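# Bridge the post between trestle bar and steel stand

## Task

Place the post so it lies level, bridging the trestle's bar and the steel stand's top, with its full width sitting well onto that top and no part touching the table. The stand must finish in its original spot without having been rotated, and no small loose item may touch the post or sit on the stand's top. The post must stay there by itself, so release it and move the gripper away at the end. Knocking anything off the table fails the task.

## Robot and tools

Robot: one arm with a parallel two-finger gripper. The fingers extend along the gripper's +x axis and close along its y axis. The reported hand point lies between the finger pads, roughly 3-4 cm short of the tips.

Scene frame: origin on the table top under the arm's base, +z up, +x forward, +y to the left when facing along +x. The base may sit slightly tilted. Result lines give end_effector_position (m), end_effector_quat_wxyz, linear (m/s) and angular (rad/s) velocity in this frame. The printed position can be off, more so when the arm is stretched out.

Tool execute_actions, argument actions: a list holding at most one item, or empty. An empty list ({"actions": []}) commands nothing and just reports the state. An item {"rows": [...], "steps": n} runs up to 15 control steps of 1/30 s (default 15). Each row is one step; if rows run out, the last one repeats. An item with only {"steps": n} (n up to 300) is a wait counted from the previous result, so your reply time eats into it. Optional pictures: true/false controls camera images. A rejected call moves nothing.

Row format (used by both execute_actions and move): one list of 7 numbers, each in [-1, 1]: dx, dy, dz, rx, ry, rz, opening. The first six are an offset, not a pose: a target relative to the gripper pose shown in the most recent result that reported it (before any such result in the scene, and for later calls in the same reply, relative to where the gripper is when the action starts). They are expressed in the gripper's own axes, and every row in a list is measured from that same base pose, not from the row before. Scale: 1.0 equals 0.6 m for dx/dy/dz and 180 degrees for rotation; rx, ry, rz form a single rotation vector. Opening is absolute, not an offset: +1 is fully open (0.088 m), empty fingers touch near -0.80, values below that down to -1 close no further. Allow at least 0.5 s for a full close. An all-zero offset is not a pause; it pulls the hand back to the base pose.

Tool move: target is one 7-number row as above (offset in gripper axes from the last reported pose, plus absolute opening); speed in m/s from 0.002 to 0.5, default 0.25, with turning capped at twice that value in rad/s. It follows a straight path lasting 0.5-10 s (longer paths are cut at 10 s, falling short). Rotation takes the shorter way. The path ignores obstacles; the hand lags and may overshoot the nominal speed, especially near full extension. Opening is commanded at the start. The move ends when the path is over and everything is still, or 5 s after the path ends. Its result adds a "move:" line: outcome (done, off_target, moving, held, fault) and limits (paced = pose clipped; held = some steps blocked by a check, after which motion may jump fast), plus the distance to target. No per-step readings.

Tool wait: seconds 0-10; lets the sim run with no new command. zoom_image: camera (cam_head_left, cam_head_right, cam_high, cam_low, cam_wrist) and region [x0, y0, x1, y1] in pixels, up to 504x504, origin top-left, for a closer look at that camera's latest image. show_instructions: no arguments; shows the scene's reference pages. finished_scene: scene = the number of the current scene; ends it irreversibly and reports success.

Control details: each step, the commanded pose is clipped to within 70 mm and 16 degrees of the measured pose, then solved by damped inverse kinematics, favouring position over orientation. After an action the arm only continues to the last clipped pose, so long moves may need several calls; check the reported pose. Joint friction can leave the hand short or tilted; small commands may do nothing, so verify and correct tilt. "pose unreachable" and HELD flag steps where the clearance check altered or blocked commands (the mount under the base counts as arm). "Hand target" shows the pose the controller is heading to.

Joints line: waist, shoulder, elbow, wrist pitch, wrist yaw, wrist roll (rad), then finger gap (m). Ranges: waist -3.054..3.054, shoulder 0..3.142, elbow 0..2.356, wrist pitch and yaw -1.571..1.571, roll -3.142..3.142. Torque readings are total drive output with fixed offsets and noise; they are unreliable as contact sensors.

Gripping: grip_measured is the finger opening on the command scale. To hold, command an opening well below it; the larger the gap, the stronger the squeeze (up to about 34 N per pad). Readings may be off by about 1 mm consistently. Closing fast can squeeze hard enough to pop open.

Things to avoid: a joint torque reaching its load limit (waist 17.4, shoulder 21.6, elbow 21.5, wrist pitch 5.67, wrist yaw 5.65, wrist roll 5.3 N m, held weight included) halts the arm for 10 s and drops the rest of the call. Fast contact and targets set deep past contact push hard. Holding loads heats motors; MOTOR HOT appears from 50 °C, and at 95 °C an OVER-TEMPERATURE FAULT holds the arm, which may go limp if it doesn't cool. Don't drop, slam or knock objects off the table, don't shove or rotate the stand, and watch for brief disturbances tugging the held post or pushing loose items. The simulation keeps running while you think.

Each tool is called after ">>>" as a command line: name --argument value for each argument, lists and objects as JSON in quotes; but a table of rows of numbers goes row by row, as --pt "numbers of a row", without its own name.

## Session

>>> show_instructions

>>> execute_actions --actions '[]'

Reference images for this scene: manual page 1, manual page 2, manual page 3, manual page 4.

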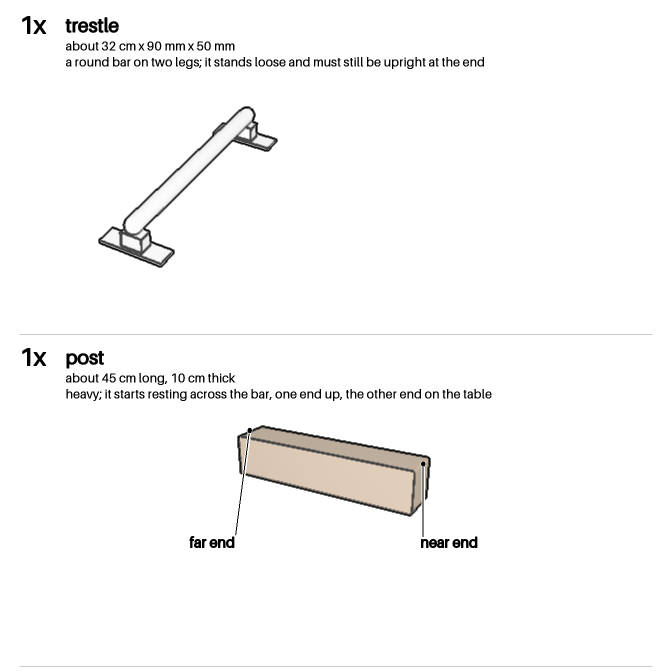

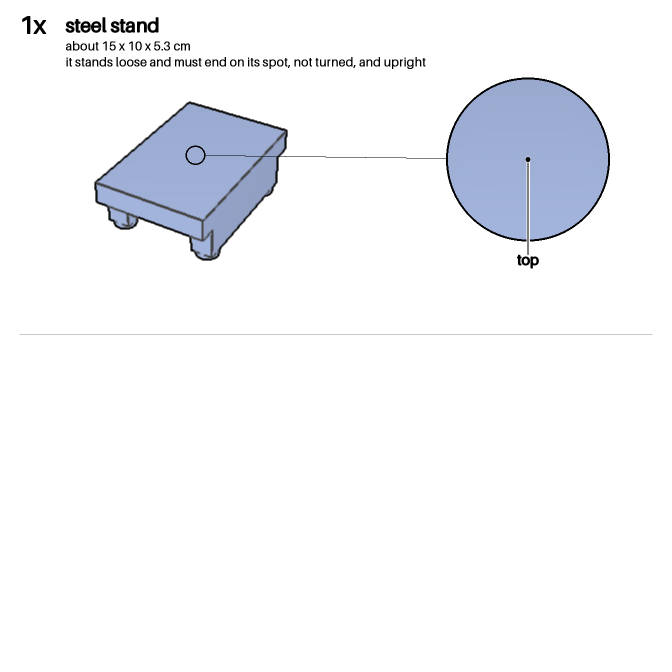

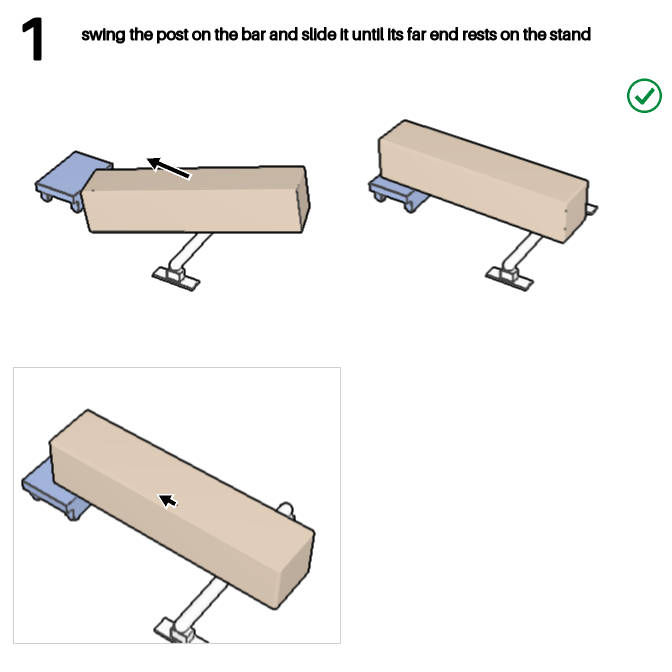

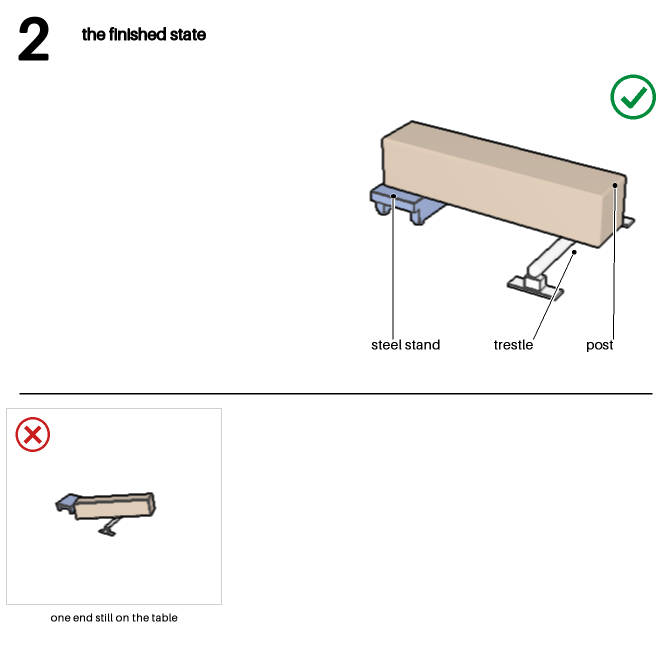

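Scene clock: 0.00 s of 4800.00 s.
end_effector_position=(+0.1514, -0.4320, +0.3061) grip_measured=+0.823 end_effector_quat_wxyz=(-0.373, -0.214, -0.046, +0.901) end_effector_velocity=(-0.001, -0.001, +0.002) end_effector_angular_velocity=(-0.006, +0.007, +0.001)
Joint positions: [-1.351  2.067  1.545 -0.65   0.575  1.207  0.079]
Joint velocities: [-0.002 -0.002 -0.002  0.007  0.007 -0.007 -0.   ]
Joint torques (N m, as the arm reports them, + toward a larger angle): no reading
Motor temperatures (°C, as the motors report them): [17 17 20 18 16 15]
Heat: hottest elbow 20 °C (+0.0 °C/min).
Hand target: +0.151, -0.432, +0.306; -0.373, -0.214, -0.046, +0.901

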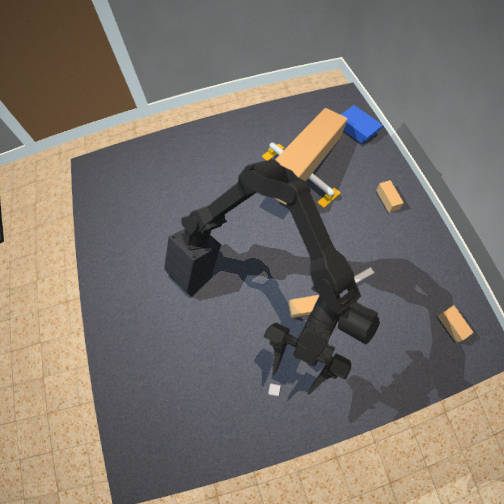

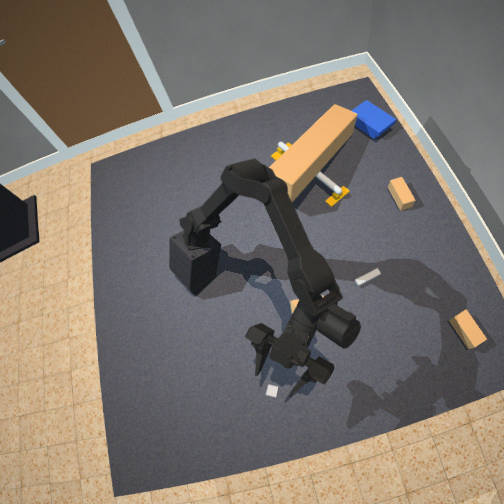

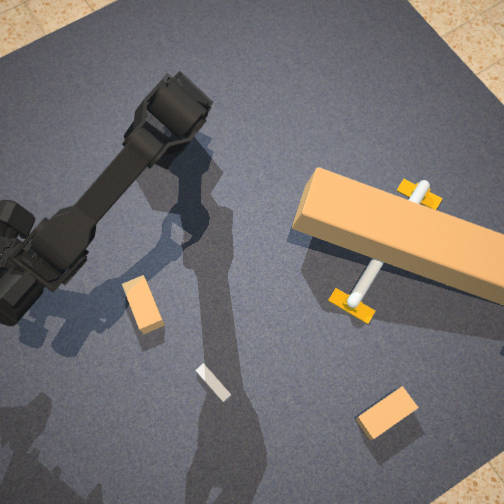

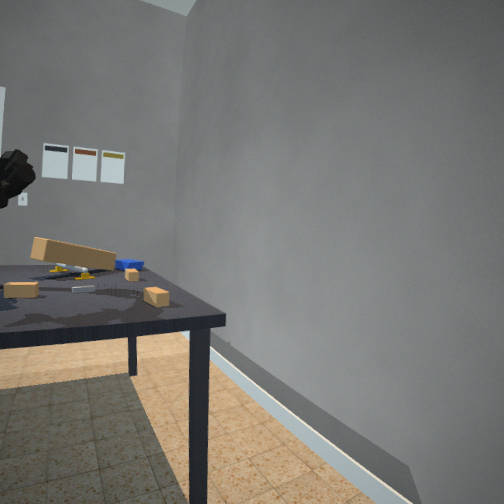

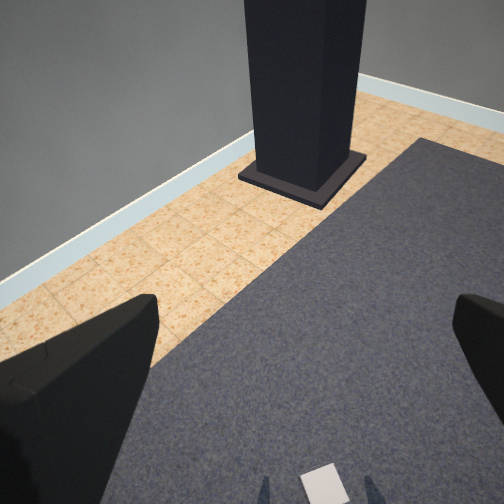

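>>> move --target '[-0.705,-0.508,-0.352,-0.323,0.406,0.327,0.1]'

Scene clock: 11.93 s of 4800.00 s.
end_effector_position=(+0.2818, +0.1135, +0.2697) grip_measured=+0.100 end_effector_quat_wxyz=(+0.679, +0.471, +0.523, -0.209) end_effector_velocity=(+0.000, +0.002, +0.000) end_effector_angular_velocity=(+0.002, -0.005, +0.002)
Joint positions: [-0.037  0.715  0.833 -0.813 -0.295  1.307  0.044]
Joint velocities: [ 0.012 -0.002 -0.002  0.007  0.007  0.007 -0.   ]
Joint torques (N m, as the arm reports them, + toward a larger angle): [ 0.14 -2.9   4.31  1.32  0.2   0.08]
Motor temperatures (°C, as the motors report them): [18 19 21 18 16 15]
Heat: hottest elbow 21 °C (+5.0 °C/min).
Hand target: +0.280, +0.113, +0.265; +0.676, +0.469, +0.526, -0.215
Off the commanded pose: 0.001 m, 1 deg.
After step 90, 4.57 s passed at rest.
move: done

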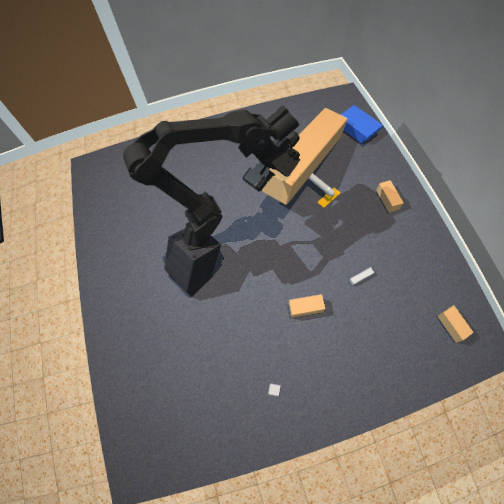

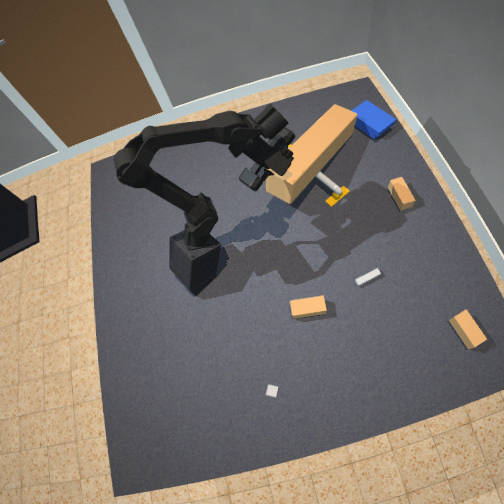

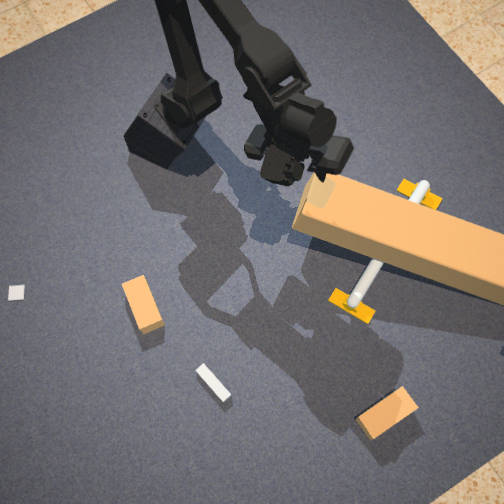

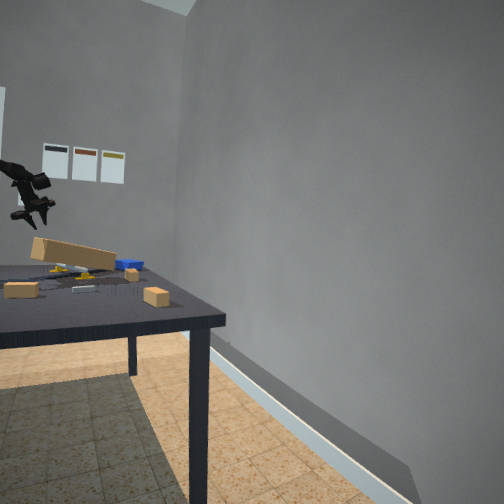

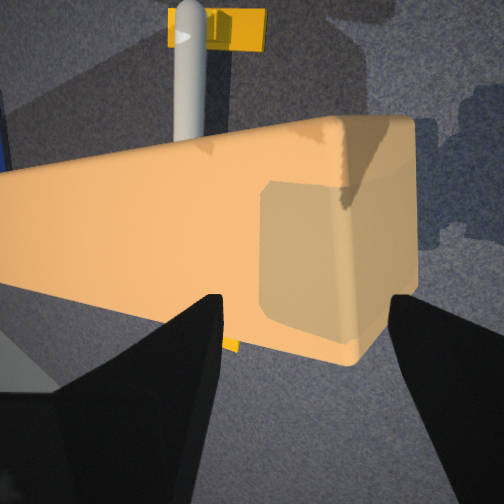

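>>> move --target '[0.091,-0.045,0,0,0,0,0.1]' --speed 0.08

Scene clock: 16.50 s of 4800.00 s.
end_effector_position=(+0.2834, +0.1131, +0.2138) grip_measured=+0.100 end_effector_quat_wxyz=(+0.682, +0.473, +0.520, -0.203) end_effector_velocity=(-0.000, -0.001, -0.002) end_effector_angular_velocity=(-0.003, +0.003, -0.008)
Joint positions: [ 0.024  0.764  0.63  -0.536 -0.251  1.346  0.044]
Joint velocities: [ 0.002  0.002 -0.007  0.007  0.007  0.007  0.   ]
Joint torques (N m, as the arm reports them, + toward a larger angle): [ 0.12 -2.99  4.1   1.34  0.2   0.09]
Motor temperatures (°C, as the motors report them): [18 19 21 18 16 15]
Heat: hottest elbow 21 °C (+3.6 °C/min).
Hand target: +0.281, +0.112, +0.209; +0.679, +0.471, +0.523, -0.209
Off the commanded pose: 0.006 m, 1 deg.
After step 90, 0.43 s passed at rest.
move: done

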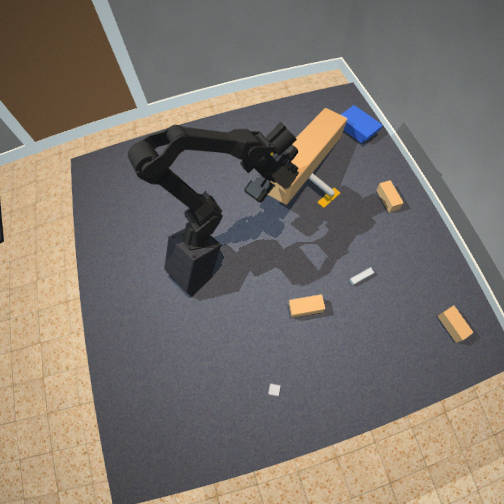

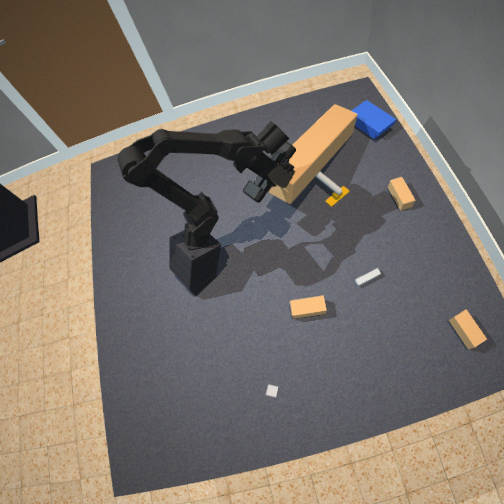

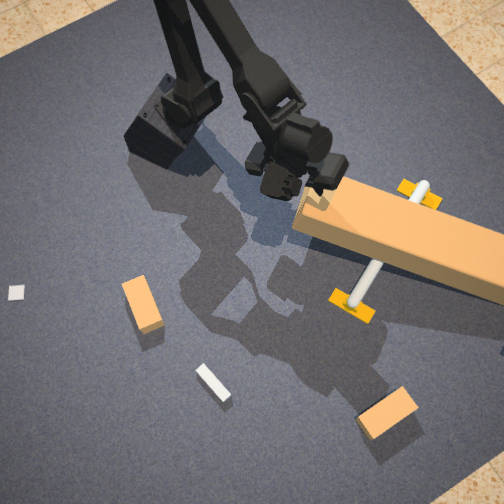

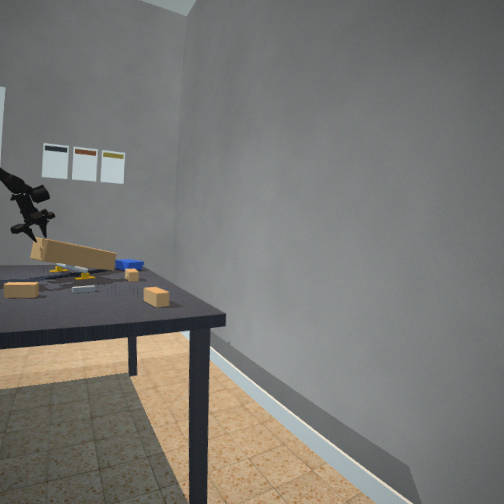

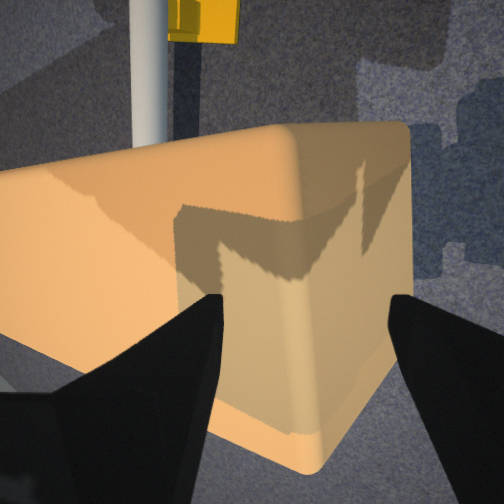

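>>> move --target '[0.08,-0.103,0,0,0,-0.03,0.1]' --speed 0.025

Scene clock: 23.70 s of 4800.00 s.
end_effector_position=(+0.2564, +0.0954, +0.1479) grip_measured=+0.099 end_effector_quat_wxyz=(+0.671, +0.453, +0.539, -0.231) end_effector_velocity=(-0.004, -0.001, -0.003) end_effector_angular_velocity=(+0.004, +0.019, -0.009)
Joint positions: [ 0.031  0.851  0.417 -0.316 -0.229  1.335  0.044]
Joint velocities: [-0.002  0.002 -0.007 -0.007 -0.007  0.007 -0.   ]
Joint torques (N m, as the arm reports them, + toward a larger angle): [ 0.09 -2.18  3.59  1.61  0.27 -0.12]
Motor temperatures (°C, as the motors report them): [18 19 21 18 16 15]
Heat: hottest elbow 21 °C (+2.5 °C/min).
Hand target: +0.254, +0.094, +0.144; +0.671, +0.448, +0.542, -0.235
Off the commanded pose: 0.005 m, 1 deg.
After step 90, 0.80 s passed at rest.
move: done

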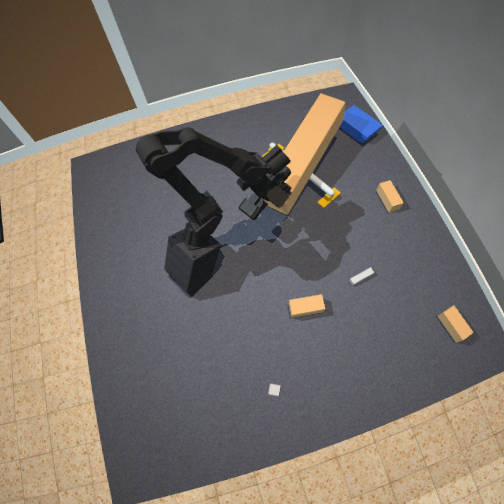

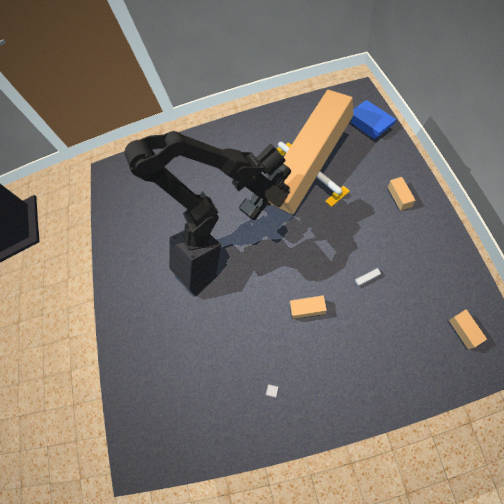

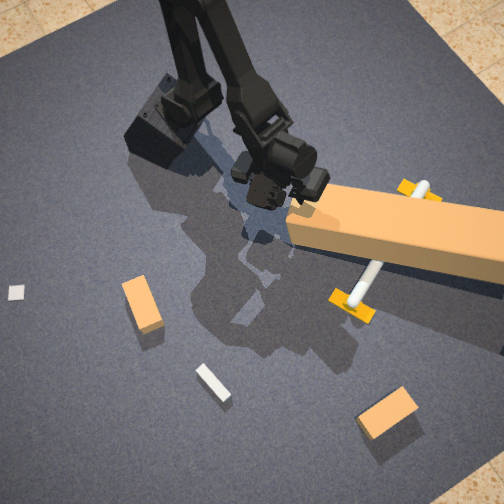

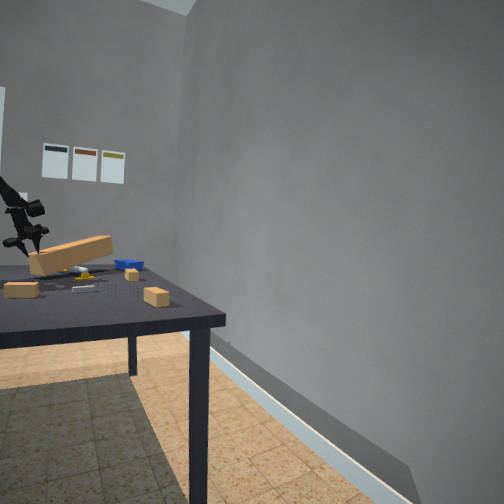

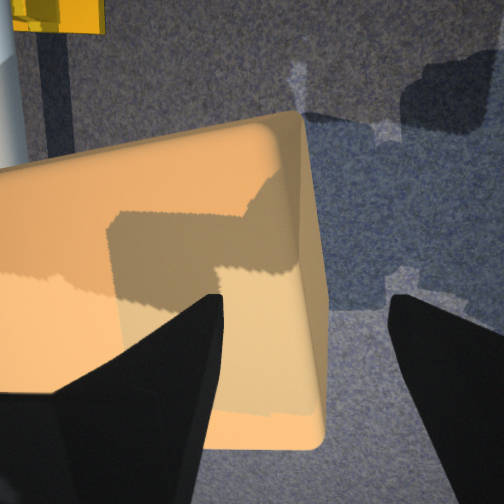

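>>> move --target '[-0.02,0.03,0,0,0,0,0.1]' --speed 0.025

>>> move --target '[0.005,0,-0.075,0,0,0,0.1]' --speed 0.02

>>> zoom_image --camera "cam_head_left" --region '[230,70,410,230]'

Scene clock: 28.23 s of 4800.00 s.
end_effector_position=(+0.2617, +0.0981, +0.1613) grip_measured=+0.097 end_effector_quat_wxyz=(+0.667, +0.450, +0.543, -0.240) end_effector_velocity=(-0.006, -0.001, -0.001) end_effector_angular_velocity=(+0.000, +0.033, -0.011)
Joint positions: [ 0.031  0.847  0.487 -0.411 -0.225  1.338  0.044]
Joint velocities: [-0.002 -0.002  0.002 -0.037 -0.007  0.007 -0.   ]
Joint torques (N m, as the arm reports them, + toward a larger angle): [ 0.47 -3.79  5.83  1.61  0.1   0.1 ]
Motor temperatures (°C, as the motors report them): [18 19 21 19 16 15]
Heat: hottest elbow 21 °C (+2.1 °C/min).
Hand target: +0.267, +0.102, +0.166; +0.671, +0.453, +0.540, -0.231
Off the commanded pose: 0.008 m, 1 deg.
After step 90, 0.40 s passed at rest.
move: done

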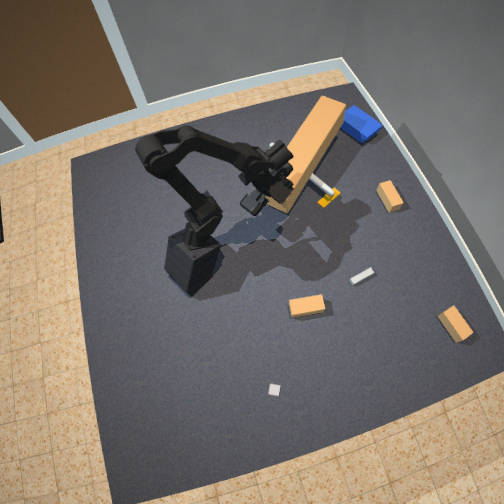

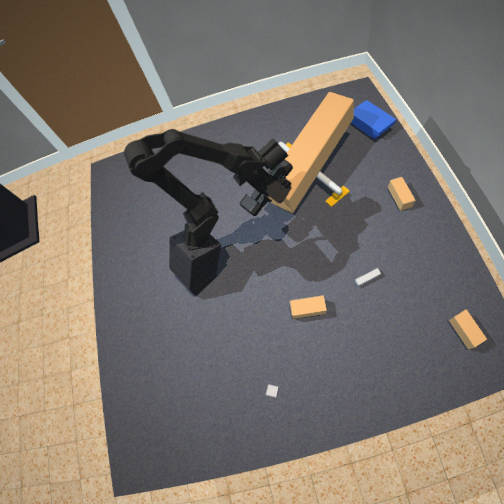

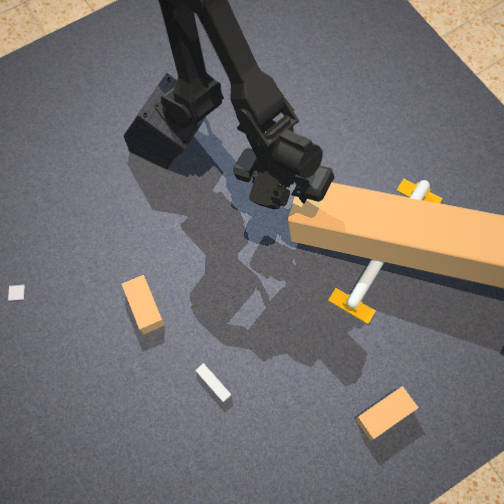

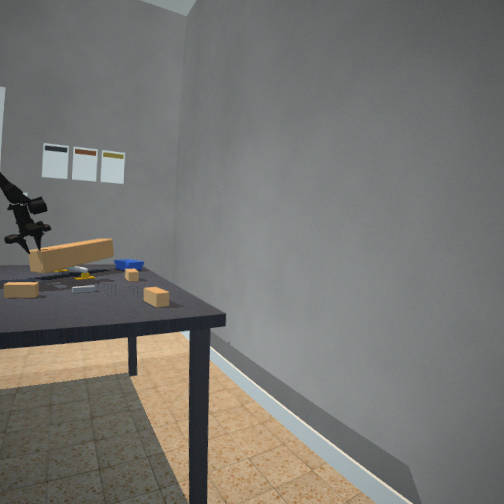

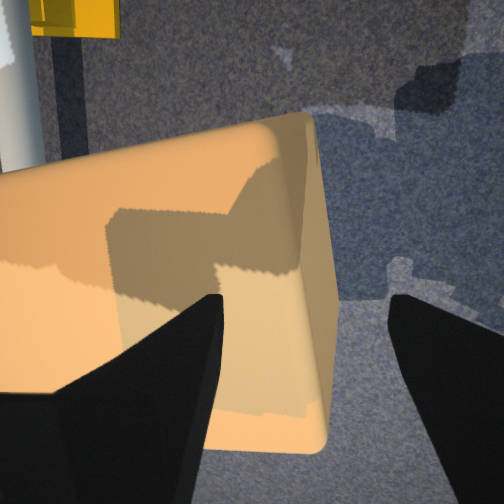

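Scene clock: 30.77 s of 4800.00 s.
end_effector_position=(+0.2435, +0.1343, +0.1603) grip_measured=+0.098 end_effector_quat_wxyz=(+0.670, +0.451, +0.537, -0.244) end_effector_velocity=(-0.005, +0.000, -0.003) end_effector_angular_velocity=(-0.002, +0.019, +0.016)
Joint positions: [ 0.332  0.814  0.471 -0.402  0.009  1.552  0.044]
Joint velocities: [ 0.007  0.002 -0.007 -0.007 -0.007 -0.007 -0.   ]
Joint torques (N m, as the arm reports them, + toward a larger angle): [ 1.13 -3.51  3.6   1.56 -0.11  0.04]
Motor temperatures (°C, as the motors report them): [18 19 21 19 16 15]
Heat: hottest elbow 21 °C (+2.0 °C/min).
Hand target: +0.240, +0.137, +0.158; +0.667, +0.449, +0.544, -0.240
Off the commanded pose: 0.005 m, 1 deg.
move: done

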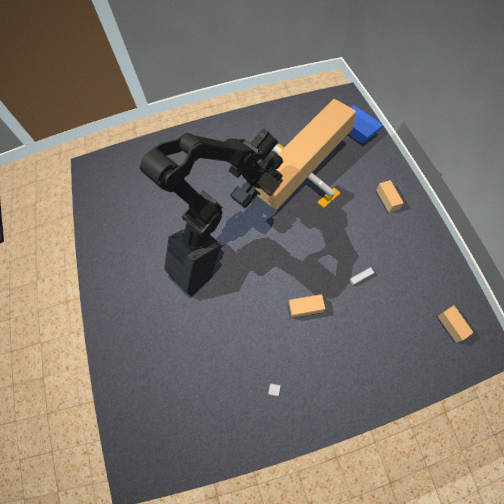

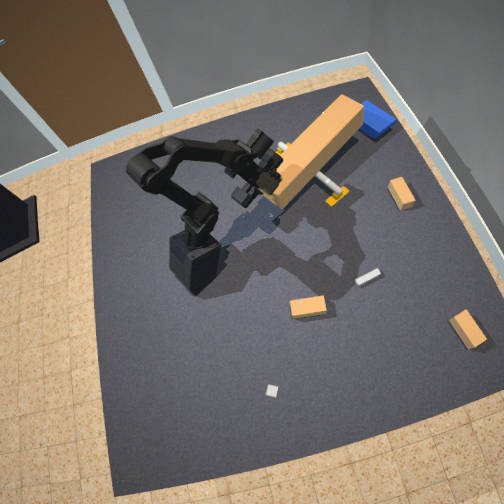

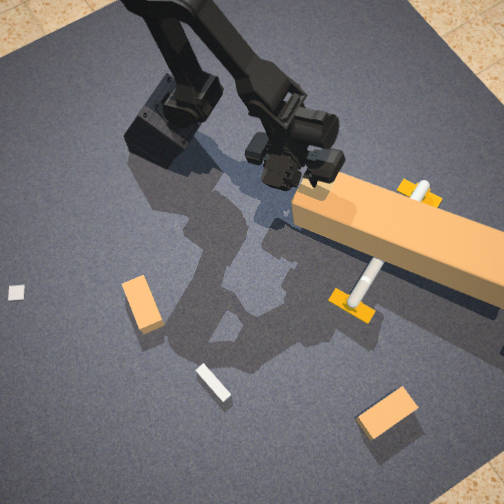

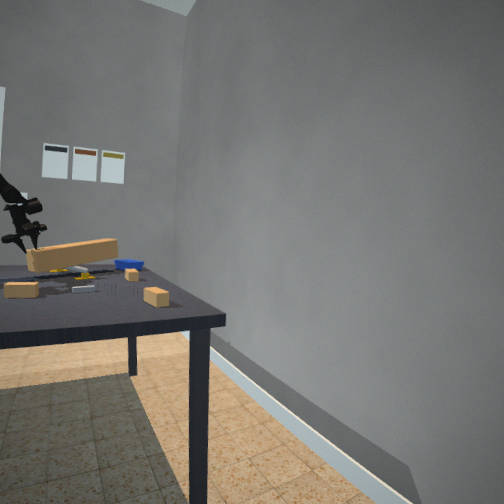

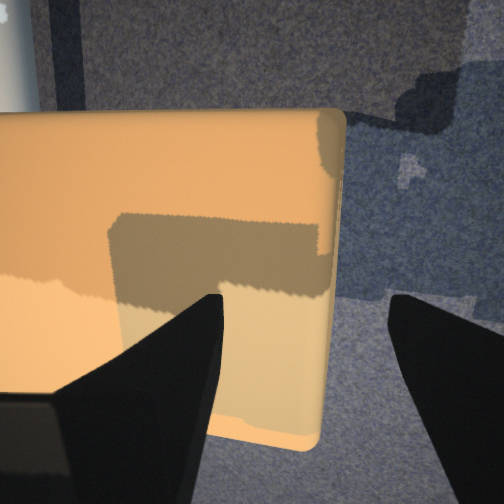

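Region (230, 70, 410, 230) of cam_head_left's 504x504 image, scaled by 2.800, with more detail than that image has.

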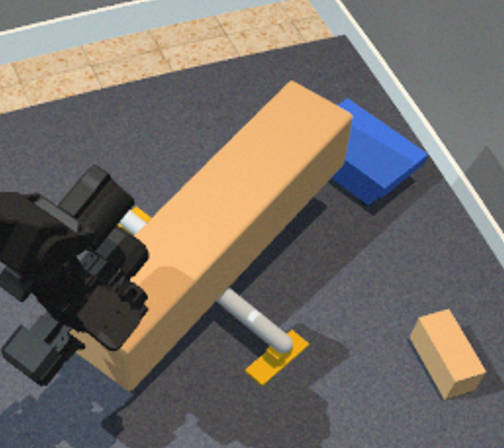

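>>> move --target '[0.022,0.085,-0.02,0,0,0.05,0.1]' --speed 0.02

>>> zoom_image --camera "cam_head_left" --region '[230,70,410,230]'

>>> zoom_image --camera "cam_low" --region '[0,190,160,300]'

Scene clock: 40.77 s of 4800.00 s.
end_effector_position=(+0.2707, +0.1617, +0.1566) grip_measured=+0.105 end_effector_quat_wxyz=(+0.683, +0.479, +0.511, -0.208) end_effector_velocity=(-0.000, -0.001, -0.001) end_effector_angular_velocity=(-0.017, -0.001, +0.019)
Joint positions: [ 0.398  0.93   0.49  -0.196  0.062  1.591  0.044]
Joint velocities: [ 0.002  0.002  0.002 -0.007  0.007 -0.022 -0.   ]
Joint torques (N m, as the arm reports them, + toward a larger angle): [ 0.55 -3.26  7.35  3.    0.19 -0.05]
Motor temperatures (°C, as the motors report them): [18 18 22 20 16 15]
Heat: hottest elbow 22 °C (+2.9 °C/min).
Hand target: +0.283, +0.170, +0.166; +0.687, +0.491, +0.500, -0.191
Off the commanded pose: 0.017 m, 3 deg.
After step 90, 2.83 s passed at rest.
move: off_target

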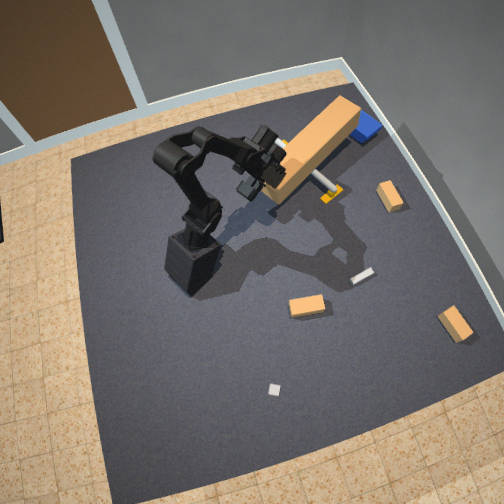

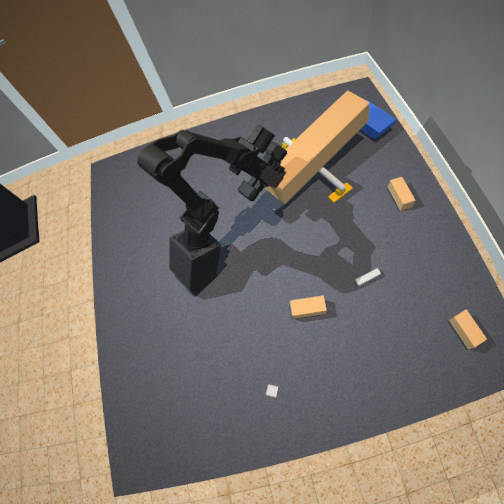

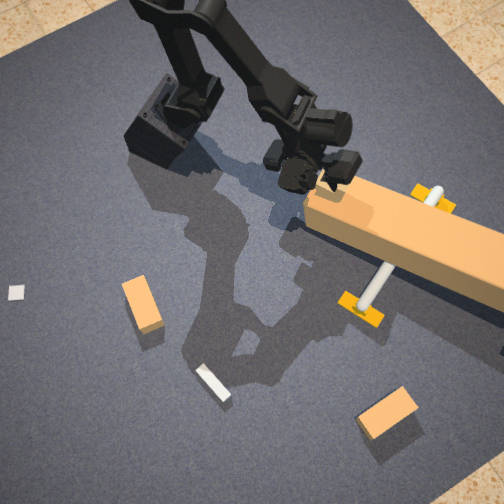

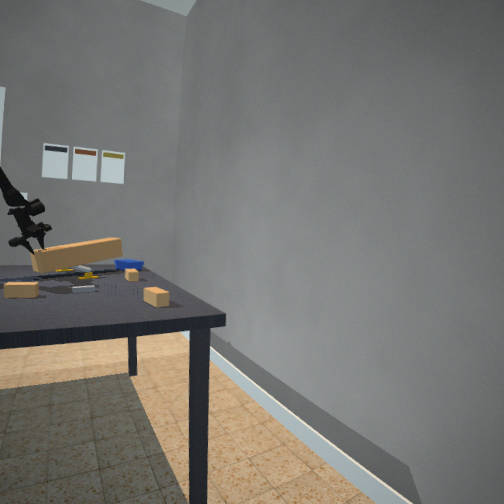

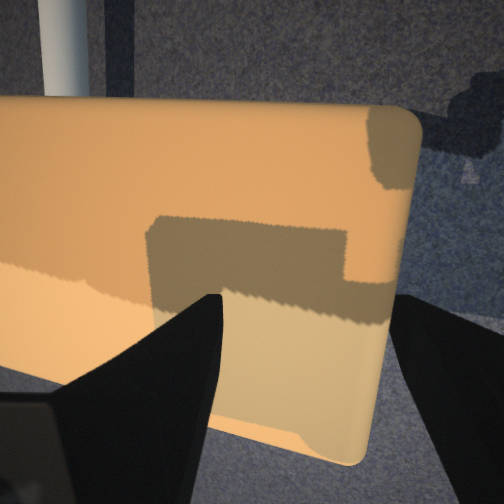

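Region (230, 70, 410, 230) of cam_head_left's 504x504 image, scaled by 2.800, with more detail than that image has.

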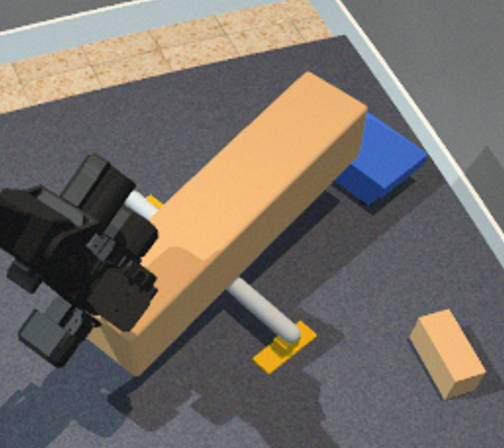

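Region (0, 190, 160, 300) of cam_low's 504x504 image, scaled by 3.150, with more detail than that image has; it fills the top 346 rows of this view, and the rest is white.

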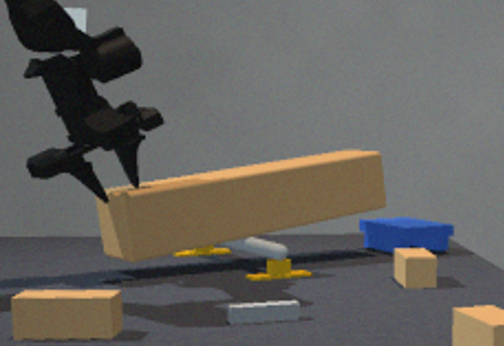

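>>> move --target '[-0.016,0.036,-0.04,0,0,0,0.1]' --speed 0.02

>>> zoom_image --camera "cam_head_left" --region '[230,70,410,230]'

>>> zoom_image --camera "cam_low" --region '[0,190,160,300]'

Scene clock: 46.57 s of 4800.00 s.
end_effector_position=(+0.2698, +0.1867, +0.1754) grip_measured=+0.102 end_effector_quat_wxyz=(+0.684, +0.479, +0.509, -0.209) end_effector_velocity=(-0.002, -0.001, -0.002) end_effector_angular_velocity=(-0.006, +0.011, +0.009)
Joint positions: [ 0.533  0.937  0.582 -0.29   0.175  1.673  0.044]
Joint velocities: [-0.002  0.002 -0.002 -0.007 -0.007 -0.007 -0.   ]
Joint torques (N m, as the arm reports them, + toward a larger angle): [ 0.6  -2.33  5.69  1.7   0.08  0.01]
Motor temperatures (°C, as the motors report them): [17 18 23 22 16 15]
Heat: hottest elbow 23 °C (+3.9 °C/min).
Hand target: +0.272, +0.190, +0.174; +0.683, +0.479, +0.511, -0.208
Off the commanded pose: 0.004 m, 0 deg.
After step 90, 0.80 s passed at rest.
move: done

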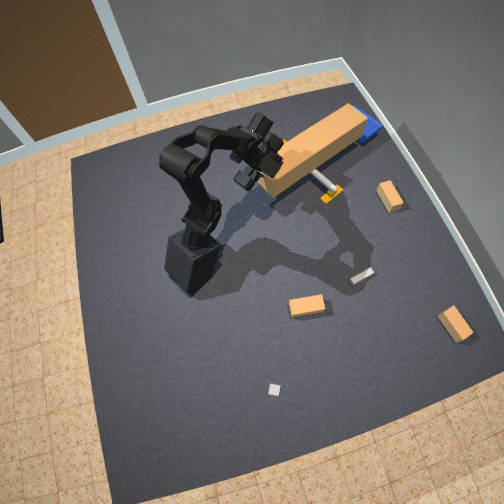

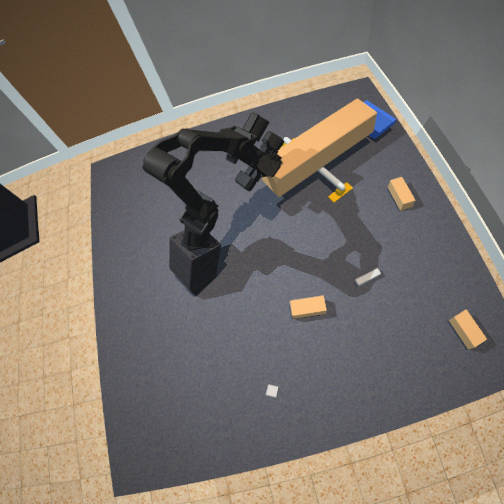

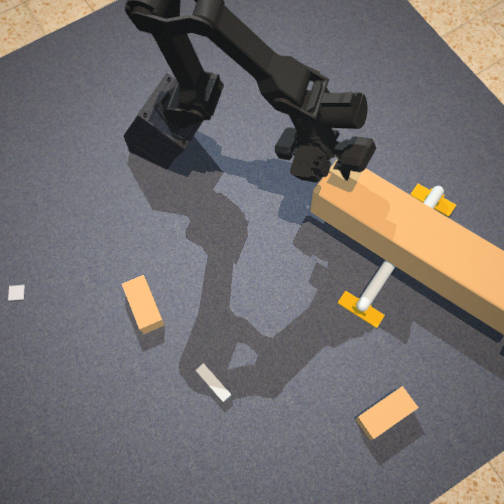

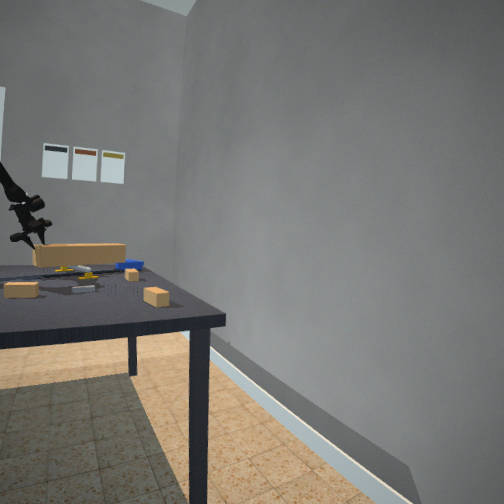

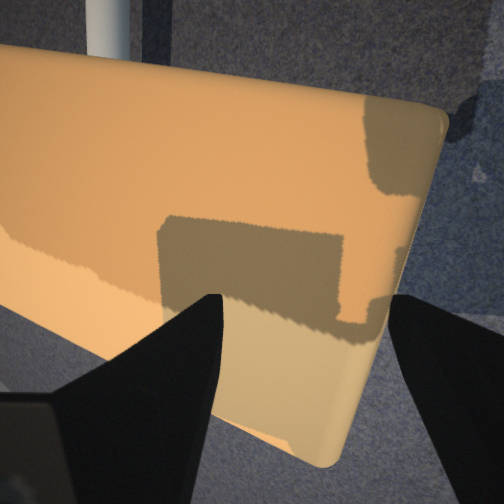

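Region (230, 70, 410, 230) of cam_head_left's 504x504 image, scaled by 2.800, with more detail than that image has.

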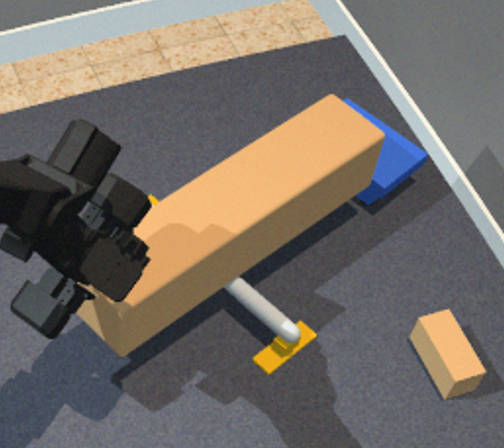

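Region (0, 190, 160, 300) of cam_low's 504x504 image, scaled by 3.150, with more detail than that image has; it fills the top 346 rows of this view, and the rest is white.

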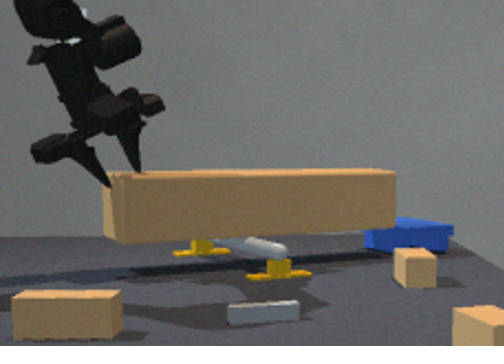

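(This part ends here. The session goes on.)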